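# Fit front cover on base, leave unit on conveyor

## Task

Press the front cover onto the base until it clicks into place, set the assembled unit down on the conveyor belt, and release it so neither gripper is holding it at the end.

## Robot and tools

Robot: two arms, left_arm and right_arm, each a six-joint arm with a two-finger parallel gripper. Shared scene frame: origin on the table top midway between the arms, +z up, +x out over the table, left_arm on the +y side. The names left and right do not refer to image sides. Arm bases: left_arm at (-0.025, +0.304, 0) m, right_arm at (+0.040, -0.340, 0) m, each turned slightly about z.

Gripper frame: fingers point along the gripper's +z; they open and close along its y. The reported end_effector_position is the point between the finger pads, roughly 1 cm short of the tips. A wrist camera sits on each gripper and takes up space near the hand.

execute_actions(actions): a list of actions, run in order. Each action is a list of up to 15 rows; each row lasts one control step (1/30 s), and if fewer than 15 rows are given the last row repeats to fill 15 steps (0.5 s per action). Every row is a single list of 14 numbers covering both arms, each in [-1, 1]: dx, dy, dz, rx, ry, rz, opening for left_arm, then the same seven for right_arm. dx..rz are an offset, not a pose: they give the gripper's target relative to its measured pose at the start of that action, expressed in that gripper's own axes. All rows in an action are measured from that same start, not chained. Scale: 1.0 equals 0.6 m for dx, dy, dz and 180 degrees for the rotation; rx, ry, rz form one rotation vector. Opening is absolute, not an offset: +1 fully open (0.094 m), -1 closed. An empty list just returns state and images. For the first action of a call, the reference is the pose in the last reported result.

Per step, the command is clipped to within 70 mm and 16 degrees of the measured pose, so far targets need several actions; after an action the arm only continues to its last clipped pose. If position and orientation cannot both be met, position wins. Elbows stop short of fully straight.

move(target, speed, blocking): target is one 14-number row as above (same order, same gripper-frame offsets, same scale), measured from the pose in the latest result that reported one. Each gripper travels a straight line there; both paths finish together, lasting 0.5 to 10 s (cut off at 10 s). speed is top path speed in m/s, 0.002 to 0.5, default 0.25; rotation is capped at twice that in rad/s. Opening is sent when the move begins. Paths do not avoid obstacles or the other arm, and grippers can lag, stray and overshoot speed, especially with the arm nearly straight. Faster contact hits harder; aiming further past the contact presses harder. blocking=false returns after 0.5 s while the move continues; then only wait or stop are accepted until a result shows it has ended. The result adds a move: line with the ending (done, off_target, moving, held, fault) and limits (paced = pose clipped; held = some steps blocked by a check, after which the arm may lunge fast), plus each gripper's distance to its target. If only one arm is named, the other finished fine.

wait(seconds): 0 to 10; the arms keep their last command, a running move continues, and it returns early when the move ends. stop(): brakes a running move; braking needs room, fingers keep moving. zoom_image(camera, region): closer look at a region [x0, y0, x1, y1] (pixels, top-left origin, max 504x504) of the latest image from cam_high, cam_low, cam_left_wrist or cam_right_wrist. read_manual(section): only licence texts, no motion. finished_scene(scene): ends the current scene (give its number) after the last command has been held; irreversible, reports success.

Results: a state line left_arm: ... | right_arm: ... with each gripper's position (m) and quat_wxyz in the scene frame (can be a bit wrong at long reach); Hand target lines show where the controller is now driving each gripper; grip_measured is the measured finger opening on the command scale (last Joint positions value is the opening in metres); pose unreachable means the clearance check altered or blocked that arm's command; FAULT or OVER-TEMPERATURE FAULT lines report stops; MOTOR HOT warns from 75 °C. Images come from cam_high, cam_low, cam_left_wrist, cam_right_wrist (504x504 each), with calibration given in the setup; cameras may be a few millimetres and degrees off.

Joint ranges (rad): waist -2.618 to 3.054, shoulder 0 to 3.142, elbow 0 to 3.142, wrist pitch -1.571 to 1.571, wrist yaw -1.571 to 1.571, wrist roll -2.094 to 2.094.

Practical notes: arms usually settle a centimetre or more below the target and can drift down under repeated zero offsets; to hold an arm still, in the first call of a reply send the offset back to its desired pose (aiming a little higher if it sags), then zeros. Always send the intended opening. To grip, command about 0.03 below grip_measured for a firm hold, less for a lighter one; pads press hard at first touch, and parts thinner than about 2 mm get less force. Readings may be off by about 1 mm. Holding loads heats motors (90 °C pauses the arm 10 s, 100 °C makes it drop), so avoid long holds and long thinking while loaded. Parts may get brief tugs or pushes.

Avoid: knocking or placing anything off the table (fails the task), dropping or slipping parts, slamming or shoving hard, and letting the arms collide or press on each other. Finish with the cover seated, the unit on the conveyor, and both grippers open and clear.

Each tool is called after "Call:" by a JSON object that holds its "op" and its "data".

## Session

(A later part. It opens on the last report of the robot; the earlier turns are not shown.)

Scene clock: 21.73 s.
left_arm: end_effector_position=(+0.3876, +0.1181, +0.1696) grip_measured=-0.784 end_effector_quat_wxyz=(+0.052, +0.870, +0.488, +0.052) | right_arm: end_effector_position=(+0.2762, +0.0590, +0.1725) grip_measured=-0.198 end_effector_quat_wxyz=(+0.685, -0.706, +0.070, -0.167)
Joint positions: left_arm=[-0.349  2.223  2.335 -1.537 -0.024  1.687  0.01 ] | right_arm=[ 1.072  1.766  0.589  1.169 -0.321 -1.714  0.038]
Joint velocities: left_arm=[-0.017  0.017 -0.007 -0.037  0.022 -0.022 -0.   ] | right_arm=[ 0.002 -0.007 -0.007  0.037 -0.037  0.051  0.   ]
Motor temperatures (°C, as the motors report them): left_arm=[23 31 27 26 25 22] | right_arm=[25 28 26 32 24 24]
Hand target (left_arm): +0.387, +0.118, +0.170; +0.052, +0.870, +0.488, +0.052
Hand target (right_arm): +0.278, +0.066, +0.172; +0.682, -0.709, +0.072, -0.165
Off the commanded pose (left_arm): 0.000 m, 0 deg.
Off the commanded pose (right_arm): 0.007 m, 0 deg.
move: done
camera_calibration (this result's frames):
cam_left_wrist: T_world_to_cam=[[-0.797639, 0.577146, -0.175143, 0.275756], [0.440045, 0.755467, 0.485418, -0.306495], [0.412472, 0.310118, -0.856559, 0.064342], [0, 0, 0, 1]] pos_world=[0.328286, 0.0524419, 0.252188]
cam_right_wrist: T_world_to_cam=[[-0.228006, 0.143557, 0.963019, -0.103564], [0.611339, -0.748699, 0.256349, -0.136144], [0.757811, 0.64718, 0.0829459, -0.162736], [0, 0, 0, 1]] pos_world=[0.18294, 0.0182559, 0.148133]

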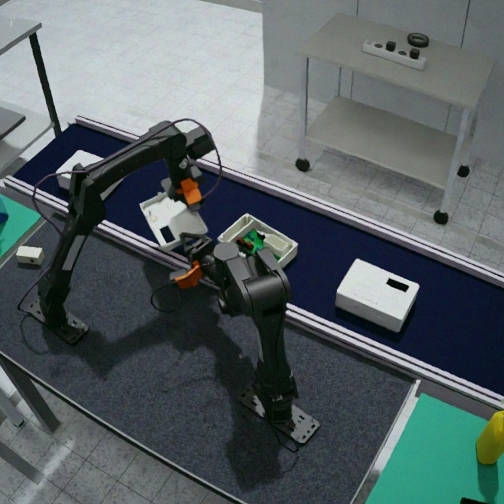

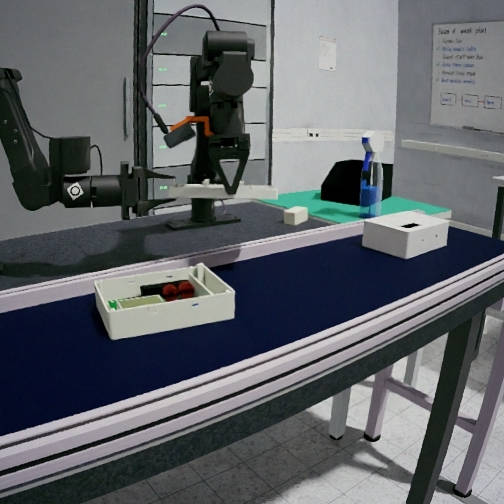

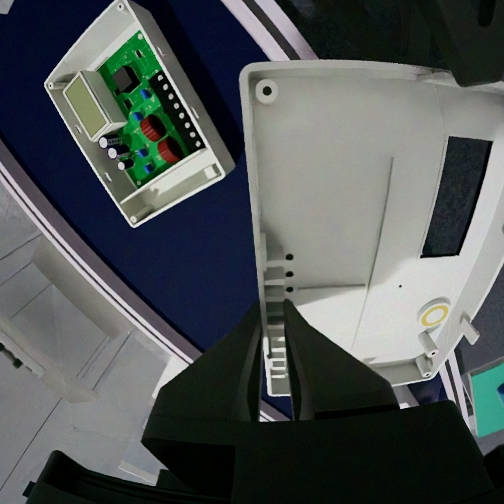

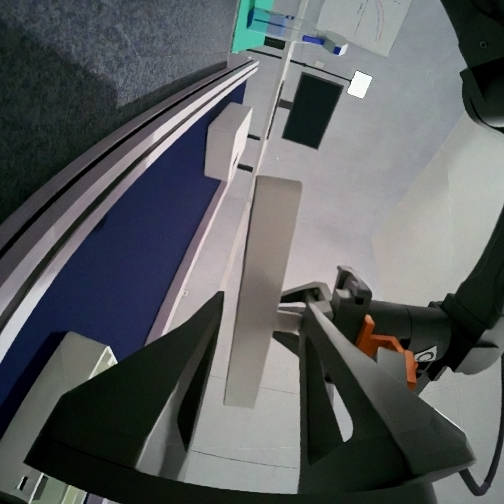

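Call:
{"op": "move", "data": {"target": [0, 0, -0.01, 0, 0, 0, -0.95, 0, 0.008, 0.03, 0, 0, 0, -0.2], "speed": 0.04}}

Call:
{"op": "zoom_image", "data": {"camera": "cam_low", "region": [60, 100, 300, 260]}}

Scene clock: 22.60 s.
left_arm: end_effector_position=(+0.3883, +0.1196, +0.1696) grip_measured=-0.785 end_effector_quat_wxyz=(+0.049, +0.870, +0.488, +0.056) | right_arm: end_effector_position=(+0.2819, +0.0685, +0.1683) grip_measured=-0.198 end_effector_quat_wxyz=(+0.685, -0.706, +0.070, -0.167)
Joint positions: left_arm=[-0.349  2.223  2.335 -1.537 -0.034  1.687  0.01 ] | right_arm=[ 1.076  1.818  0.63   1.183 -0.316 -1.714  0.038]
Joint velocities: left_arm=[-0.007 -0.002  0.002 -0.066  0.022  0.037 -0.001] | right_arm=[ 0.027 -0.002 -0.012  0.007 -0.007 -0.007  0.   ]
Motor temperatures (°C, as the motors report them): left_arm=[23 31 27 26 25 22] | right_arm=[25 28 26 32 24 24]
Hand target (left_arm): +0.387, +0.118, +0.175; +0.054, +0.870, +0.488, +0.054
Hand target (right_arm): +0.282, +0.076, +0.168; +0.685, -0.706, +0.070, -0.167
Off the commanded pose (left_arm): 0.006 m, 1 deg.
Off the commanded pose (right_arm): 0.007 m, 0 deg.
joint sent to its limit (left arm) — the command would take joint 4 (wrist pitch) past its lower limit, so that joint was sent only as far as its limit.
move: done
camera_calibration (this result's frames):
cam_left_wrist: T_world_to_cam=[[-0.797744, 0.577536, -0.173367, 0.275131], [0.437061, 0.751881, 0.493611, -0.3078], [0.41543, 0.318004, -0.852228, 0.0607856], [0, 0, 0, 1]] pos_world=[0.32876, 0.0532006, 0.251435]
cam_right_wrist: T_world_to_cam=[[-0.229371, 0.141826, 0.962951, -0.0990235], [0.610976, -0.749159, 0.25587, -0.131236], [0.757692, 0.647029, 0.085183, -0.17323], [0, 0, 0, 1]] pos_world=[0.188724, 0.027812, 0.14369]

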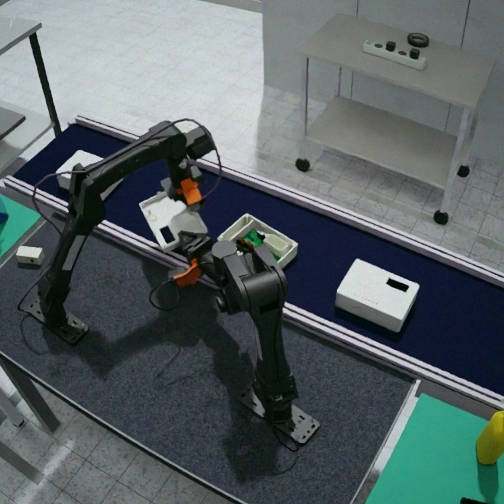

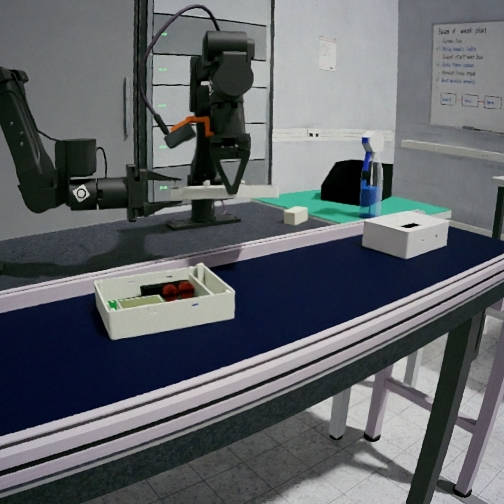

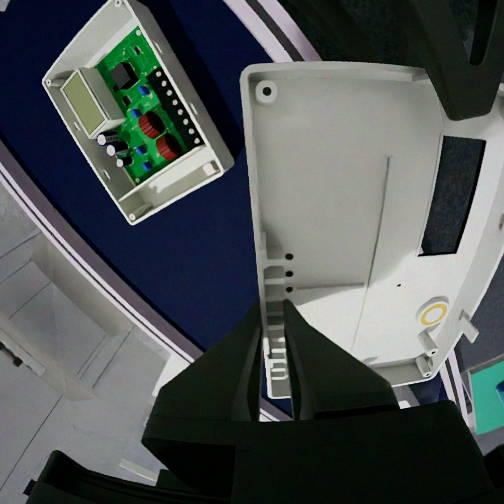

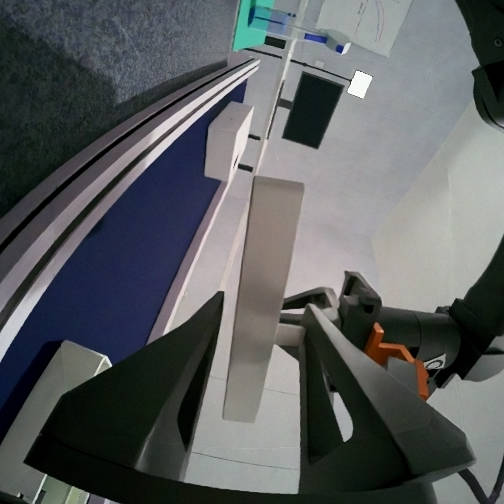

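Region (60, 100, 300, 260) of cam_low's 504x504 image, scaled by 2.100, with more detail than that image has.

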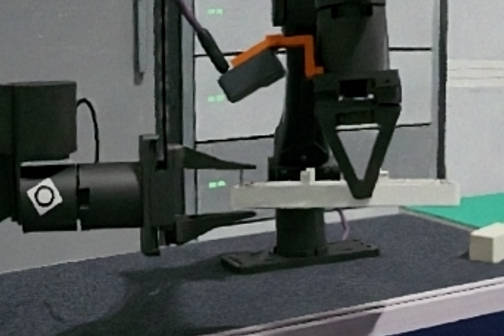

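Call:
{"op": "move", "data": {"target": [0, 0, -0.01, 0, 0, 0, -0.95, -0.01, -0.008, -0.045, 0, 0, 0, -0.2], "speed": 0.06}}

Call:
{"op": "move", "data": {"target": [0, 0, 0, 0, 0, 0, -0.95, -0.03, -0.008, 0, 0, 0, 0, -0.2], "speed": 0.06}}

Call:
{"op": "zoom_image", "data": {"camera": "cam_low", "region": [60, 100, 300, 260]}}

Scene clock: 23.67 s.
left_arm: end_effector_position=(+0.3883, +0.1197, +0.1696) grip_measured=-0.785 end_effector_quat_wxyz=(+0.049, +0.870, +0.488, +0.056) | right_arm: end_effector_position=(+0.2682, +0.0505, +0.1689) grip_measured=-0.198 end_effector_quat_wxyz=(+0.683, -0.708, +0.071, -0.166)
Joint positions: left_arm=[-0.349  2.223  2.335 -1.537 -0.034  1.687  0.01 ] | right_arm=[ 1.076  1.741  0.54   1.189 -0.316 -1.714  0.038]
Joint velocities: left_arm=[-0.012 -0.012  0.002 -0.037  0.007 -0.051 -0.   ] | right_arm=[-0.017 -0.002 -0.002  0.007 -0.037  0.051 -0.   ]
Motor temperatures (°C, as the motors report them): left_arm=[23 31 27 26 25 22] | right_arm=[25 28 26 32 24 24]
Hand target (left_arm): +0.387, +0.120, +0.175; +0.051, +0.869, +0.488, +0.057
Hand target (right_arm): +0.267, +0.045, +0.172; +0.685, -0.706, +0.069, -0.167
Off the commanded pose (left_arm): 0.006 m, 0 deg.
Off the commanded pose (right_arm): 0.007 m, 0 deg.
joint sent to its limit (left arm) — the command would take joint 4 (wrist pitch) past its lower limit, so that joint was sent only as far as its limit.
move: done
camera_calibration (this result's frames):
cam_left_wrist: T_world_to_cam=[[-0.797748, 0.577552, -0.173296, 0.275106], [0.436941, 0.751736, 0.493938, -0.307851], [0.415548, 0.318318, -0.852053, 0.060643], [0, 0, 0, 1]] pos_world=[0.328779, 0.0532311, 0.251405]
cam_right_wrist: T_world_to_cam=[[-0.225126, 0.147367, 0.963121, -0.101652], [0.612107, -0.747682, 0.25748, -0.137077], [0.758052, 0.647499, 0.0781182, -0.150202], [0, 0, 0, 1]] pos_world=[0.174882, 0.00974592, 0.144931]

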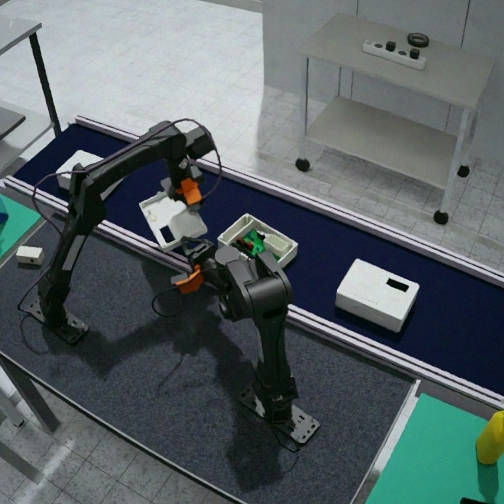

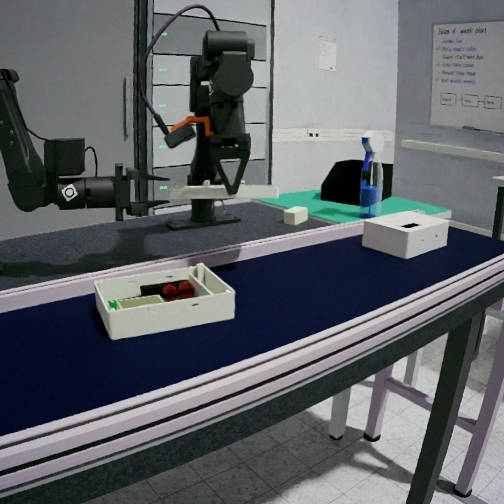

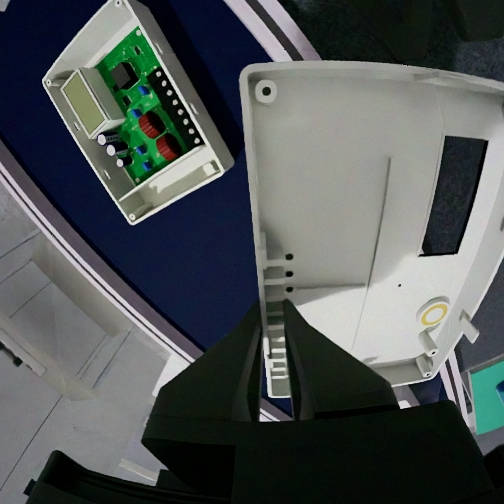

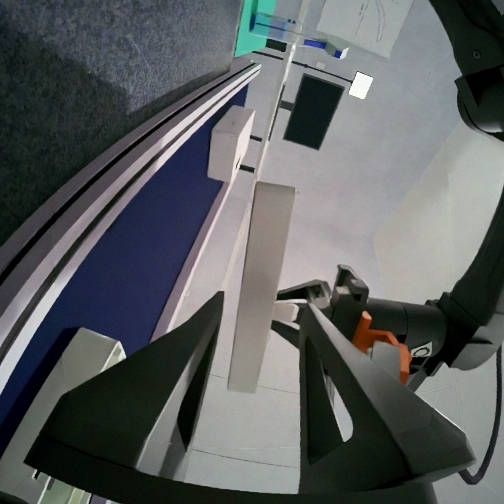

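Scene clock: 24.37 s.
left_arm: end_effector_position=(+0.3883, +0.1197, +0.1696) grip_measured=-0.785 end_effector_quat_wxyz=(+0.049, +0.870, +0.488, +0.056) | right_arm: end_effector_position=(+0.2552, +0.0595, +0.1688) grip_measured=-0.198 end_effector_quat_wxyz=(+0.683, -0.708, +0.068, -0.164)
Joint positions: left_arm=[-0.349  2.223  2.335 -1.537 -0.034  1.687  0.01 ] | right_arm=[ 1.128  1.741  0.54   1.189 -0.27  -1.714  0.038]
Joint velocities: left_arm=[ 0.002 -0.002 -0.002  0.022  0.066  0.007  0.   ] | right_arm=[-0.002 -0.002  0.002 -0.066  0.022  0.022  0.   ]
Motor temperatures (°C, as the motors report them): left_arm=[23 31 27 26 25 22] | right_arm=[25 28 26 32 24 24]
Hand target (left_arm): +0.388, +0.120, +0.170; +0.049, +0.870, +0.488, +0.056
Hand target (right_arm): +0.251, +0.057, +0.171; +0.683, -0.708, +0.071, -0.165
Off the commanded pose (left_arm): 0.000 m, 0 deg.
Off the commanded pose (right_arm): 0.006 m, 0 deg.
move: done
camera_calibration (this result's frames):
cam_left_wrist: T_world_to_cam=[[-0.797748, 0.577552, -0.173296, 0.275106], [0.436941, 0.751736, 0.493938, -0.307851], [0.415548, 0.318318, -0.852053, 0.060643], [0, 0, 0, 1]] pos_world=[0.328779, 0.0532311, 0.251405]
cam_right_wrist: T_world_to_cam=[[-0.226481, 0.14632, 0.962963, -0.105427], [0.616539, -0.743841, 0.25803, -0.12389], [0.754046, 0.652143, 0.0782538, -0.145442], [0, 0, 0, 1]] pos_world=[0.162175, 0.0181207, 0.144871]

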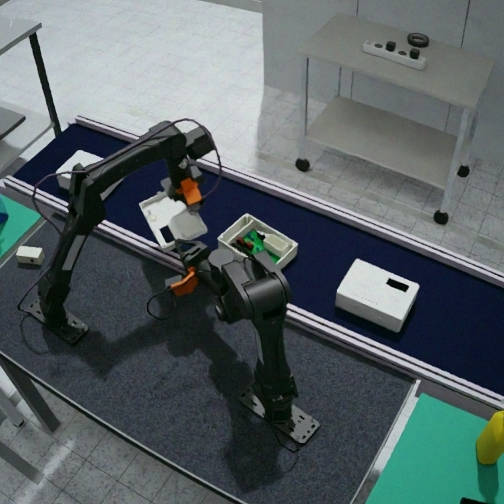

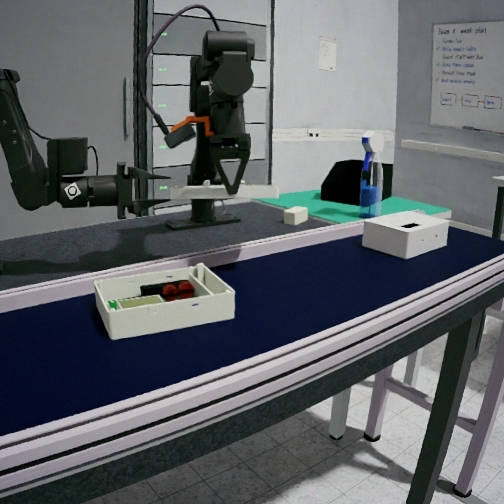

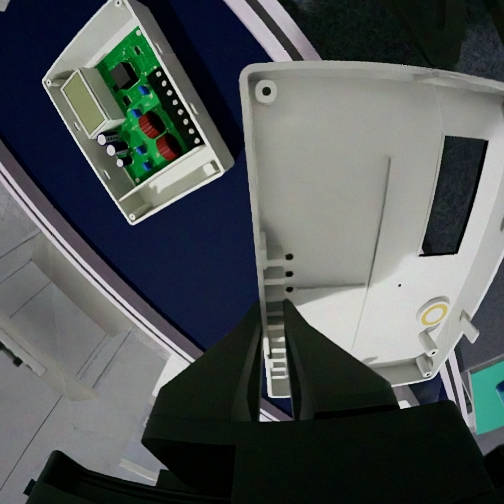

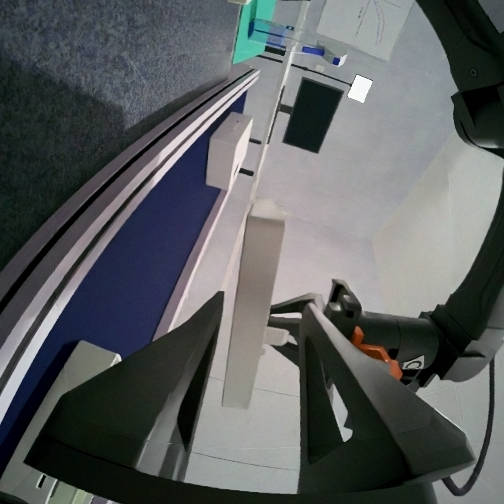

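Region (60, 100, 300, 260) of cam_low's 504x504 image, scaled by 2.100, with more detail than that image has.

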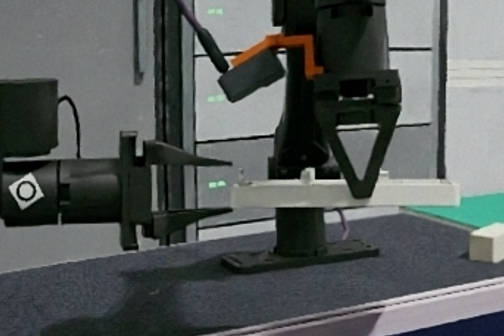

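Call:
{"op": "move", "data": {"target": [0, 0, -0.01, 0, 0, 0, -0.95, 0, 0.014, 0, 0, 0, 0, -0.2], "speed": 0.04}}

Call:
{"op": "move", "data": {"target": [0, 0, 0, 0, 0, 0, -0.95, 0, 0, 0.052, 0, 0, 0, -0.2], "speed": 0.05}}

Call:
{"op": "zoom_image", "data": {"camera": "cam_low", "region": [60, 100, 300, 260]}}

Scene clock: 25.27 s.
left_arm: end_effector_position=(+0.3883, +0.1197, +0.1696) grip_measured=-0.785 end_effector_quat_wxyz=(+0.049, +0.870, +0.488, +0.056) | right_arm: end_effector_position=(+0.2567, +0.0604, +0.1645) grip_measured=-0.198 end_effector_quat_wxyz=(+0.684, -0.707, +0.069, -0.166)
Joint positions: left_arm=[-0.349  2.223  2.335 -1.537 -0.034  1.687  0.01 ] | right_arm=[ 1.128  1.768  0.54   1.218 -0.266 -1.714  0.038]
Joint velocities: left_arm=[ 0.007 -0.002 -0.007 -0.007 -0.007  0.007  0.001] | right_arm=[ 0.017  0.007  0.007 -0.022  0.022 -0.037  0.   ]
Motor temperatures (°C, as the motors report them): left_arm=[23 31 27 26 25 22] | right_arm=[25 28 26 32 24 24]
Hand target (left_arm): +0.387, +0.120, +0.175; +0.051, +0.869, +0.488, +0.058
Hand target (right_arm): +0.256, +0.059, +0.160; +0.683, -0.708, +0.068, -0.164
Off the commanded pose (left_arm): 0.006 m, 0 deg.
Off the commanded pose (right_arm): 0.004 m, 0 deg.
joint sent to its limit (left arm) — the command would take joint 4 (wrist pitch) past its lower limit, so that joint was sent only as far as its limit.
move: done
camera_calibration (this result's frames):
cam_left_wrist: T_world_to_cam=[[-0.797748, 0.577552, -0.173296, 0.275106], [0.436941, 0.751736, 0.493938, -0.307851], [0.415548, 0.318318, -0.852053, 0.060643], [0, 0, 0, 1]] pos_world=[0.328779, 0.0532311, 0.251405]
cam_right_wrist: T_world_to_cam=[[-0.227361, 0.145177, 0.962928, -0.100729], [0.613012, -0.746981, 0.257361, -0.121823], [0.756652, 0.648801, 0.0808391, -0.147664], [0, 0, 0, 1]] pos_world=[0.163508, 0.0194284, 0.140285]

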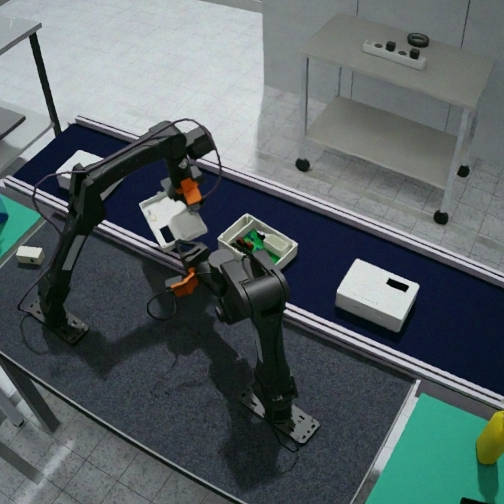

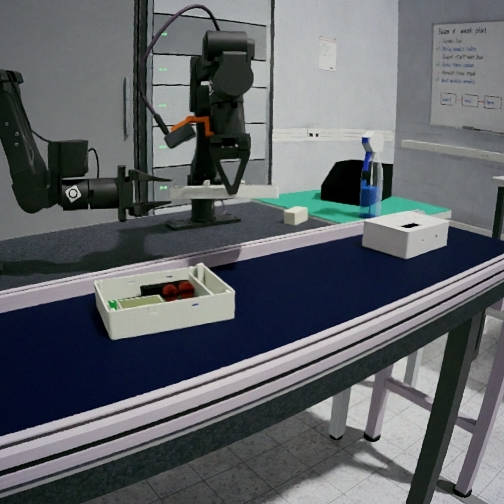

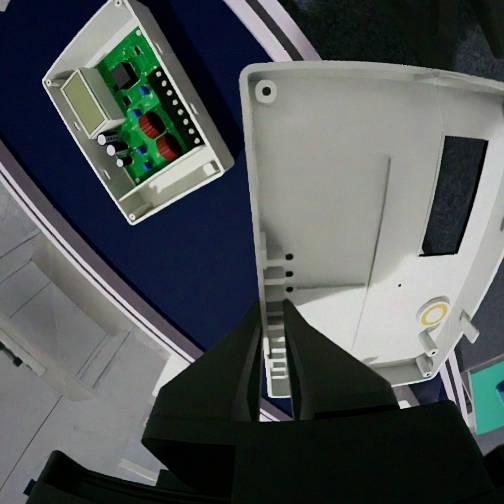

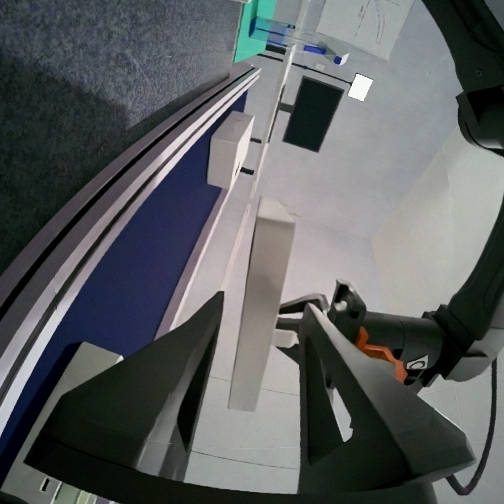

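Scene clock: 26.20 s.
left_arm: end_effector_position=(+0.3883, +0.1197, +0.1696) grip_measured=-0.785 end_effector_quat_wxyz=(+0.049, +0.870, +0.488, +0.056) | right_arm: end_effector_position=(+0.2658, +0.0824, +0.1632) grip_measured=-0.198 end_effector_quat_wxyz=(+0.685, -0.707, +0.069, -0.166)
Joint positions: left_arm=[-0.349  2.223  2.335 -1.537 -0.034  1.687  0.01 ] | right_arm=[ 1.144  1.842  0.635  1.2   -0.251 -1.714  0.038]
Joint velocities: left_arm=[-0.002 -0.027  0.007  0.051 -0.007 -0.007  0.001] | right_arm=[-0.022 -0.007 -0.002 -0.022  0.007  0.007 -0.001]
Motor temperatures (°C, as the motors report them): left_arm=[23 31 27 26 25 22] | right_arm=[25 28 26 32 24 24]
Hand target (left_arm): +0.388, +0.120, +0.170; +0.049, +0.870, +0.488, +0.056
Hand target (right_arm): +0.266, +0.090, +0.164; +0.684, -0.707, +0.069, -0.166
Off the commanded pose (left_arm): 0.000 m, 0 deg.
Off the commanded pose (right_arm): 0.008 m, 0 deg.
move: done
camera_calibration (this result's frames):
cam_left_wrist: T_world_to_cam=[[-0.797748, 0.577552, -0.173296, 0.275106], [0.436941, 0.751736, 0.493938, -0.307851], [0.415548, 0.318318, -0.852053, 0.060643], [0, 0, 0, 1]] pos_world=[0.328779, 0.0532311, 0.251405]
cam_right_wrist: T_world_to_cam=[[-0.228605, 0.143553, 0.962877, -0.10014], [0.61328, -0.746901, 0.256958, -0.110683], [0.756061, 0.649255, 0.0827075, -0.168966], [0, 0, 0, 1]] pos_world=[0.172735, 0.0414083, 0.138838]

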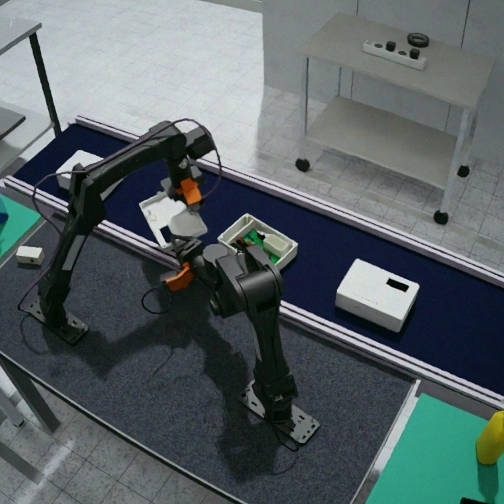

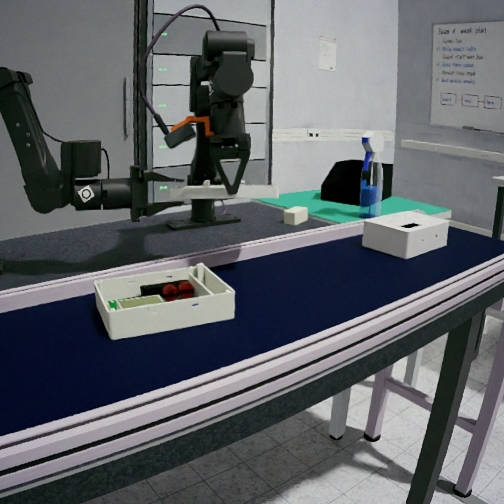

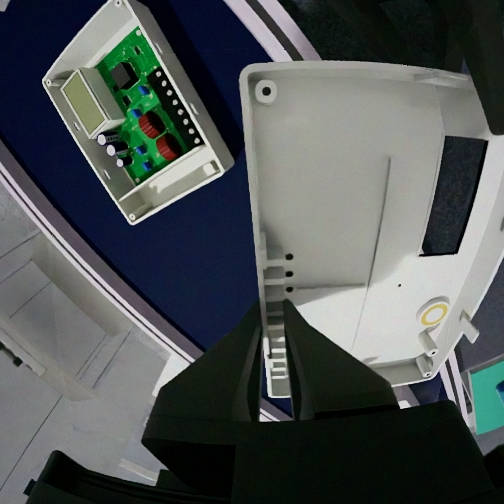

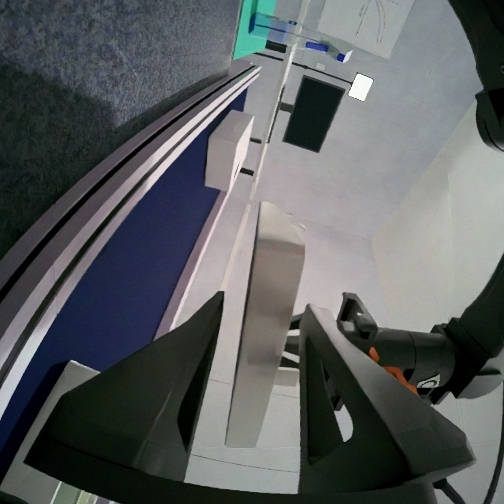

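Region (60, 100, 300, 260) of cam_low's 504x504 image, scaled by 2.100, with more detail than that image has.

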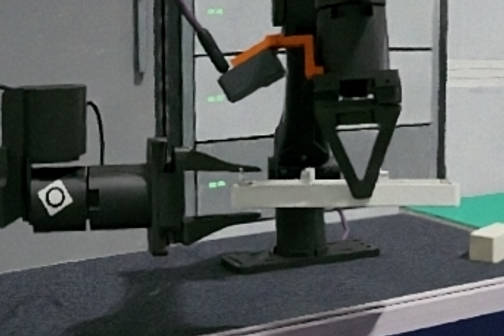

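Close right, then open left and lift it away.

Call:
{"op": "move", "data": {"target": [0, 0, -0.01, 0, 0, 0, -0.95, 0, 0, 0, 0, 0, 0, -0.9], "speed": 0.05}}

Call:
{"op": "zoom_image", "data": {"camera": "cam_low", "region": [60, 100, 300, 260]}}

Scene clock: 27.00 s.
left_arm: end_effector_position=(+0.3883, +0.1198, +0.1696) grip_measured=-0.785 end_effector_quat_wxyz=(+0.049, +0.870, +0.488, +0.056) | right_arm: end_effector_position=(+0.2660, +0.0823, +0.1624) grip_measured=-0.637 end_effector_quat_wxyz=(+0.683, -0.708, +0.069, -0.166)
Joint positions: left_arm=[-0.349  2.223  2.335 -1.537 -0.034  1.687  0.01 ] | right_arm=[ 1.144  1.842  0.635  1.196 -0.25  -1.715  0.017]
Joint velocities: left_arm=[ 0.002  0.002 -0.017  0.007 -0.007 -0.095 -0.002] | right_arm=[-0.017 -0.012 -0.007 -0.022 -0.066 -0.066 -0.001]
Motor temperatures (°C, as the motors report them): left_arm=[23 31 27 26 25 22] | right_arm=[25 28 26 32 24 24]
Hand target (left_arm): +0.387, +0.120, +0.175; +0.051, +0.869, +0.488, +0.058
Hand target (right_arm): +0.266, +0.082, +0.163; +0.684, -0.707, +0.069, -0.166
Off the commanded pose (left_arm): 0.006 m, 0 deg.
Off the commanded pose (right_arm): 0.001 m, 0 deg.
joint sent to its limit (left arm) — the command would take joint 4 (wrist pitch) past its lower limit, so that joint was sent only as far as its limit.
move: done
camera_calibration (this result's frames):
cam_left_wrist: T_world_to_cam=[[-0.797753, 0.577567, -0.173225, 0.275081], [0.436821, 0.751591, 0.494265, -0.307903], [0.415665, 0.318633, -0.851878, 0.0605005], [0, 0, 0, 1]] pos_world=[0.328797, 0.0532616, 0.251375]
cam_right_wrist: T_world_to_cam=[[-0.227716, 0.146846, 0.962591, -0.099762], [0.612927, -0.746526, 0.258882, -0.110832], [0.756615, 0.64895, 0.0799903, -0.168637], [0, 0, 0, 1]] pos_world=[0.172808, 0.0413475, 0.138212]

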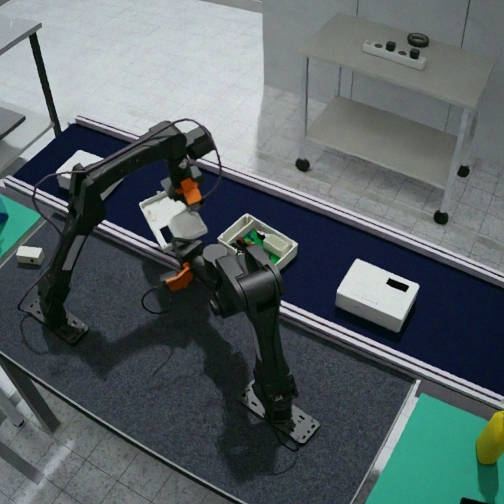

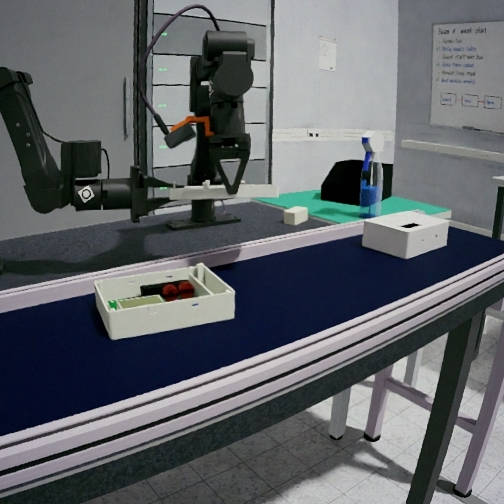

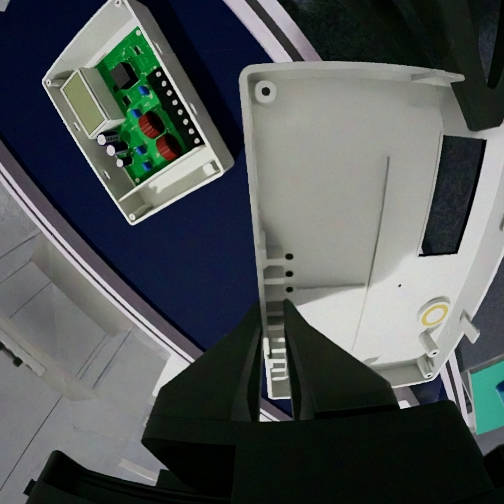

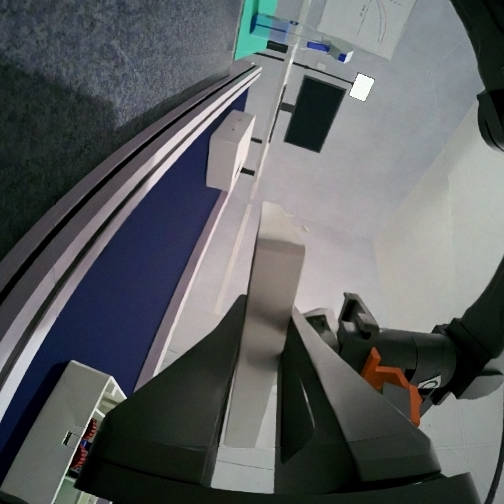

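Region (60, 100, 300, 260) of cam_low's 504x504 image, scaled by 2.100, with more detail than that image has.

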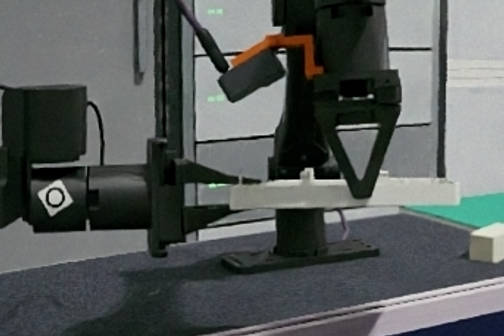

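Call:
{"op": "move", "data": {"target": [0, 0, 0, 0, 0, 0, -0.3, 0, -0.01, 0, 0, 0, 0, -0.9], "speed": 0.05}}

Call:
{"op": "move", "data": {"target": [0, 0, -0.12, -0.06, 0, 0, -0.3, 0, 0, 0, 0, 0, 0, -0.9], "speed": 0.12}}

Scene clock: 28.40 s.
left_arm: end_effector_position=(+0.3883, +0.1198, +0.1696) grip_measured=-0.303 end_effector_quat_wxyz=(+0.049, +0.870, +0.488, +0.056) | right_arm: end_effector_position=(+0.2658, +0.0821, +0.1526) grip_measured=-0.637 end_effector_quat_wxyz=(+0.670, -0.721, +0.074, -0.159)
Joint positions: left_arm=[-0.349  2.223  2.335 -1.537 -0.034  1.687  0.033] | right_arm=[ 1.144  1.842  0.635  1.156 -0.25  -1.715  0.017]
Joint velocities: left_arm=[ 0.007 -0.012 -0.002 -0.037 -0.007 -0.081 -0.   ] | right_arm=[-0.007 -0.012  0.002 -0.051 -0.037  0.007 -0.001]
Motor temperatures (°C, as the motors report them): left_arm=[23 31 27 26 25 22] | right_arm=[25 28 26 33 24 24]
Hand target (left_arm): +0.388, +0.120, +0.170; +0.049, +0.870, +0.488, +0.056
Hand target (right_arm): +0.265, +0.083, +0.168; +0.683, -0.708, +0.069, -0.166
Off the commanded pose (left_arm): 0.000 m, 0 deg.
Off the commanded pose (right_arm): 0.016 m, 2 deg.
move: off_target (right_arm)
camera_calibration (this result's frames):
cam_left_wrist: T_world_to_cam=[[-0.797753, 0.577567, -0.173225, 0.275081], [0.436821, 0.751591, 0.494265, -0.307903], [0.415665, 0.318633, -0.851878, 0.0605005], [0, 0, 0, 1]] pos_world=[0.328797, 0.0532616, 0.251375]
cam_right_wrist: T_world_to_cam=[[-0.206211, 0.17928, 0.961944, -0.0985855], [0.618838, -0.73761, 0.27013, -0.112399], [0.757968, 0.650992, 0.0411581, -0.162148], [0, 0, 0, 1]] pos_world=[0.17213, 0.040325, 0.13187]

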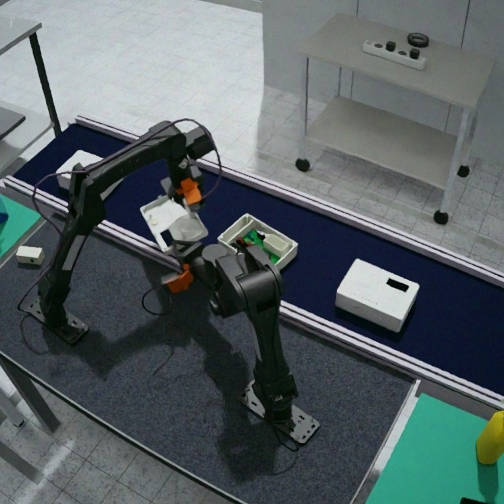

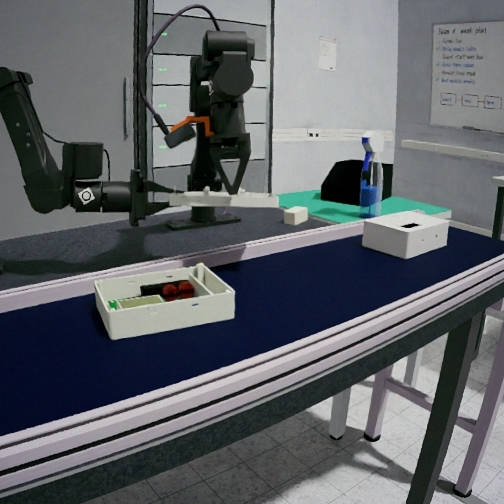

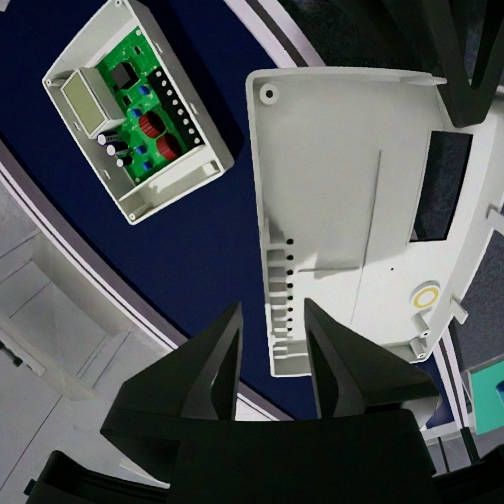

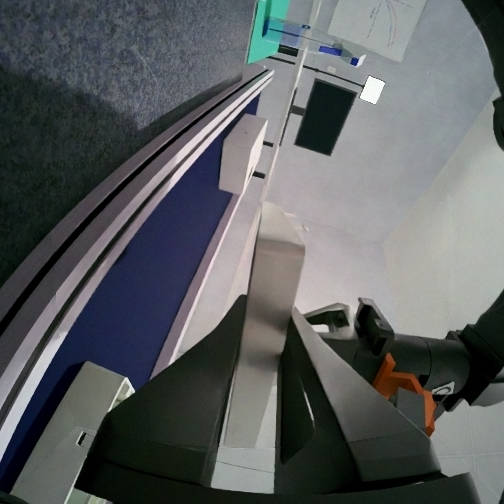

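Scene clock: 29.57 s.
left_arm: end_effector_position=(+0.3786, +0.1237, +0.2337) grip_measured=-0.303 end_effector_quat_wxyz=(+0.114, +0.862, +0.483, +0.102) | right_arm: end_effector_position=(+0.2657, +0.0819, +0.1493) grip_measured=-0.637 end_effector_quat_wxyz=(+0.666, -0.725, +0.075, -0.157)
Joint positions: left_arm=[-0.349  2.069  2.325 -1.522 -0.031  1.691  0.033] | right_arm=[ 1.144  1.842  0.635  1.143 -0.25  -1.715  0.017]
Joint velocities: left_arm=[ 0.017 -0.012 -0.007  0.081 -0.051  0.007 -0.   ] | right_arm=[ 0.007 -0.002  0.007 -0.037 -0.051  0.022 -0.   ]
Motor temperatures (°C, as the motors report them): left_arm=[23 31 27 26 25 22] | right_arm=[25 28 26 33 24 24]
Hand target (left_arm): +0.378, +0.121, +0.242; +0.130, +0.862, +0.479, +0.102
Hand target (right_arm): +0.266, +0.082, +0.153; -0.670, +0.721, -0.074, +0.159
Off the commanded pose (left_arm): 0.007 m, 2 deg.
Off the commanded pose (right_arm): 0.003 m, 1 deg.
move: done
camera_calibration (this result's frames):
cam_left_wrist: T_world_to_cam=[[-0.759392, 0.563797, -0.324741, 0.298727], [0.3687, 0.784138, 0.499188, -0.317658], [0.536082, 0.259347, -0.80334, 0.0683093], [0, 0, 0, 1]] pos_world=[0.307352, 0.0629502, 0.310456]
cam_right_wrist: T_world_to_cam=[[-0.199116, 0.189981, 0.961384, -0.0981402], [0.620845, -0.734584, 0.273748, -0.112897], [0.758225, 0.651378, 0.0283183, -0.160012], [0, 0, 0, 1]] pos_world=[0.171875, 0.0399406, 0.129787]

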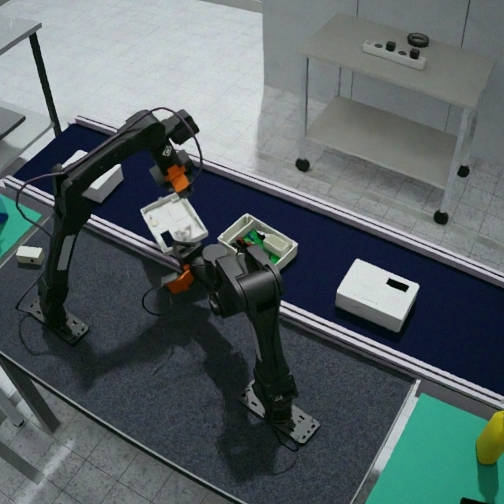

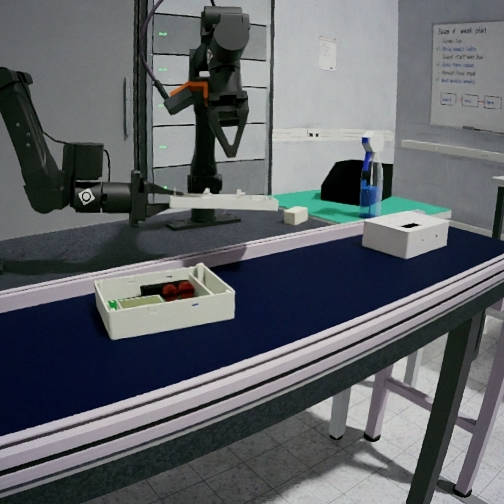

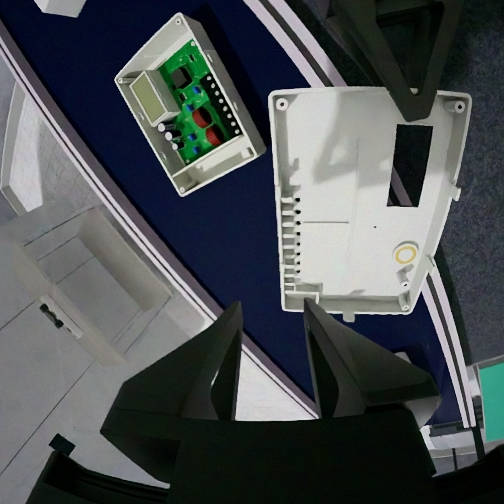

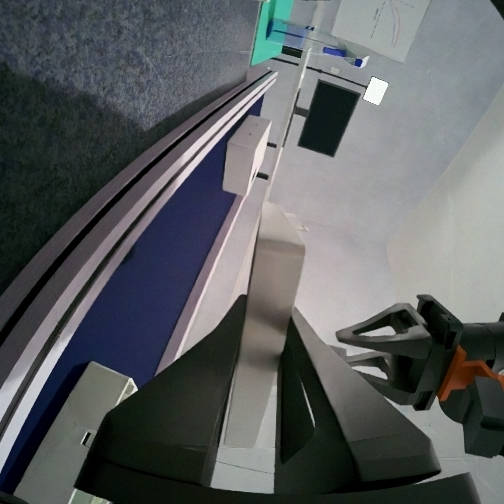

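Call:
{"op": "execute_actions", "data": {"actions": []}}

Scene clock: 30.17 s.
left_arm: end_effector_position=(+0.3786, +0.1236, +0.2337) grip_measured=-0.303 end_effector_quat_wxyz=(+0.114, +0.862, +0.483, +0.102) | right_arm: end_effector_position=(+0.2657, +0.0819, +0.1493) grip_measured=-0.637 end_effector_quat_wxyz=(+0.666, -0.725, +0.075, -0.157)
Joint positions: left_arm=[-0.349  2.069  2.325 -1.522 -0.031  1.691  0.033] | right_arm=[ 1.144  1.842  0.635  1.143 -0.25  -1.715  0.017]
Joint velocities: left_arm=[-0.002 -0.002 -0.002  0.022 -0.022  0.022  0.   ] | right_arm=[-0.002 -0.002  0.002 -0.007  0.037 -0.081 -0.001]
Motor temperatures (°C, as the motors report them): left_arm=[23 31 27 26 25 22] | right_arm=[25 28 26 33 24 24]
Hand target (left_arm): +0.378, +0.121, +0.242; +0.130, +0.862, +0.479, +0.102
Hand target (right_arm): +0.266, +0.082, +0.153; -0.670, +0.721, -0.074, +0.159
Off the commanded pose (left_arm): 0.007 m, 2 deg.
Off the commanded pose (right_arm): 0.003 m, 1 deg.
camera_calibration (this result's frames):
cam_left_wrist: T_world_to_cam=[[-0.759377, 0.563777, -0.324811, 0.298754], [0.368866, 0.78426, 0.498872, -0.317603], [0.535989, 0.25902, -0.803508, 0.0684537], [0, 0, 0, 1]] pos_world=[0.307329, 0.0629218, 0.310485]
cam_right_wrist: T_world_to_cam=[[-0.199116, 0.189981, 0.961384, -0.0981402], [0.620845, -0.734584, 0.273748, -0.112897], [0.758225, 0.651378, 0.0283183, -0.160012], [0, 0, 0, 1]] pos_world=[0.171875, 0.0399406, 0.129787]

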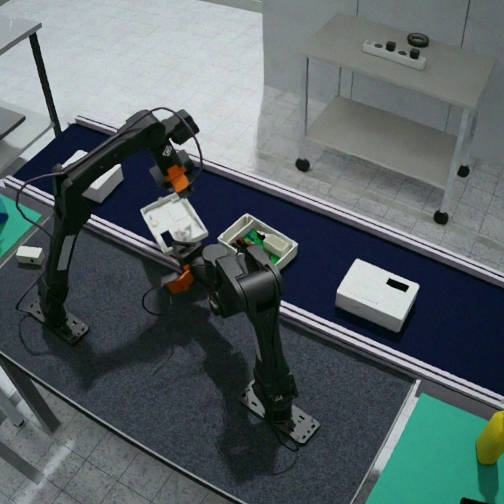

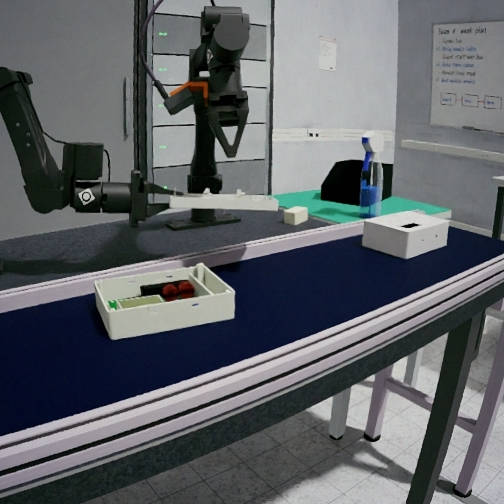

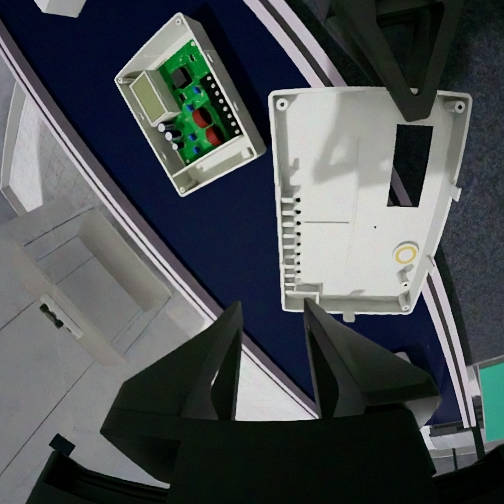

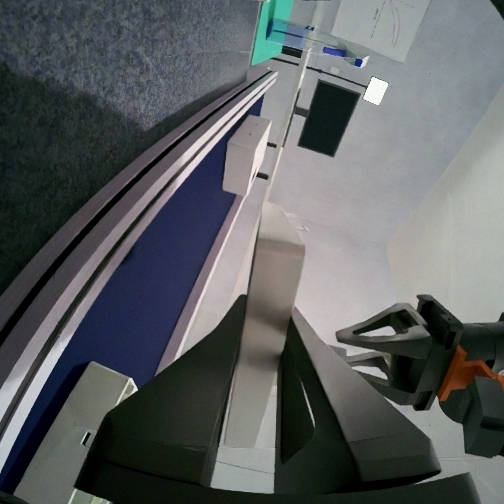

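Call:
{"op": "move", "data": {"target": [0.204,-0.191,-0.115,0,0,0,-0.3, 0.146,-0.09,-0.137,0,0,0.52,-0.9], "speed": 0.3}}

Scene clock: 34.10 s.
left_arm: end_effector_position=(+0.3415, +0.2950, +0.2770) grip_measured=-0.303 end_effector_quat_wxyz=(+0.116, +0.851, +0.494, +0.133) | right_arm: end_effector_position=(+0.3173, -0.0156, +0.2003) grip_measured=-0.637 end_effector_quat_wxyz=(+0.556, -0.447, +0.595, +0.371)
Joint positions: left_arm=[ 0.091  1.75   2.059 -1.531  0.068  2.085  0.033] | right_arm=[ 0.779  1.492  0.599  0.762 -0.607 -0.131  0.017]
Joint velocities: left_arm=[ 0.002 -0.002 -0.012  0.022  0.037 -0.007 -0.001] | right_arm=[-0.017  0.007 -0.022  0.007  0.007  0.037 -0.   ]
Motor temperatures (°C, as the motors report them): left_arm=[23 31 27 26 25 22] | right_arm=[25 29 26 34 24 24]
Hand target (left_arm): +0.331, +0.295, +0.277; +0.118, +0.852, +0.495, +0.120
Hand target (right_arm): +0.318, -0.018, +0.219; +0.570, -0.443, +0.580, +0.376
Off the commanded pose (left_arm): 0.013 m, 4 deg.
Off the commanded pose (right_arm): 0.019 m, 3 deg.
joint sent to its limit (left arm) — the command would take joint 4 (wrist pitch) past its lower limit and joint 6 (wrist roll) past its upper limit, so those joints were sent only as far as their limits.
move: off_target (left_arm, right_arm)
camera_calibration (this result's frames):
cam_left_wrist: T_world_to_cam=[[-0.759676, 0.544477, -0.355581, 0.202362], [0.31179, 0.784806, 0.5356, -0.450725], [0.570683, 0.296015, -0.76596, 0.0455562], [0, 0, 0, 1]] pos_world=[0.268263, 0.230065, 0.348259]
cam_right_wrist: T_world_to_cam=[[0.950273, -0.258483, 0.173689, -0.332298], [-0.0253946, -0.620195, -0.784036, 0.188209], [0.310381, 0.740638, -0.595919, 0.131439], [0, 0, 0, 1]] pos_world=[0.279757, -0.0665157, 0.283606]

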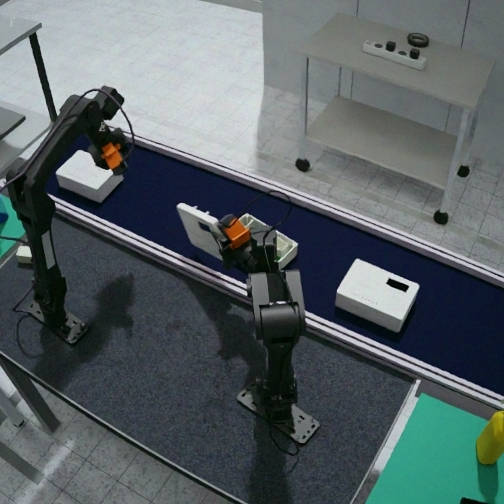

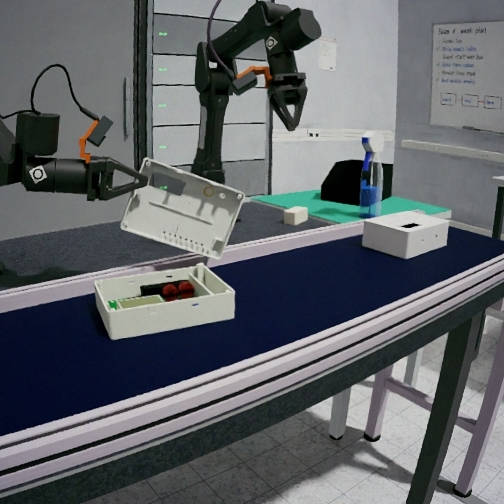

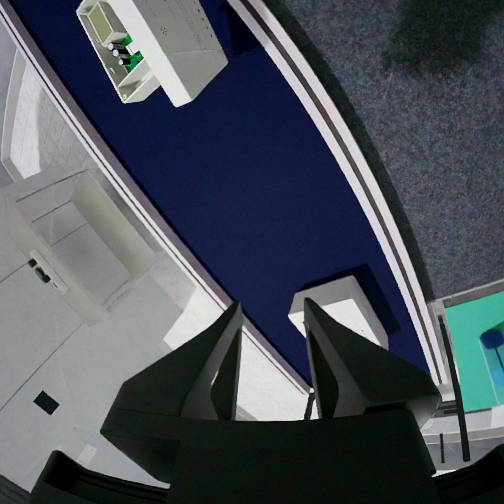

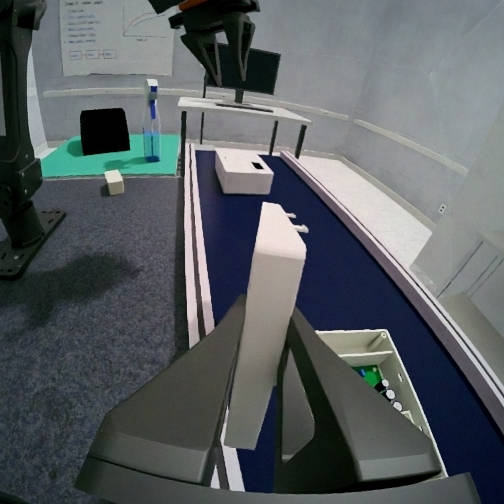

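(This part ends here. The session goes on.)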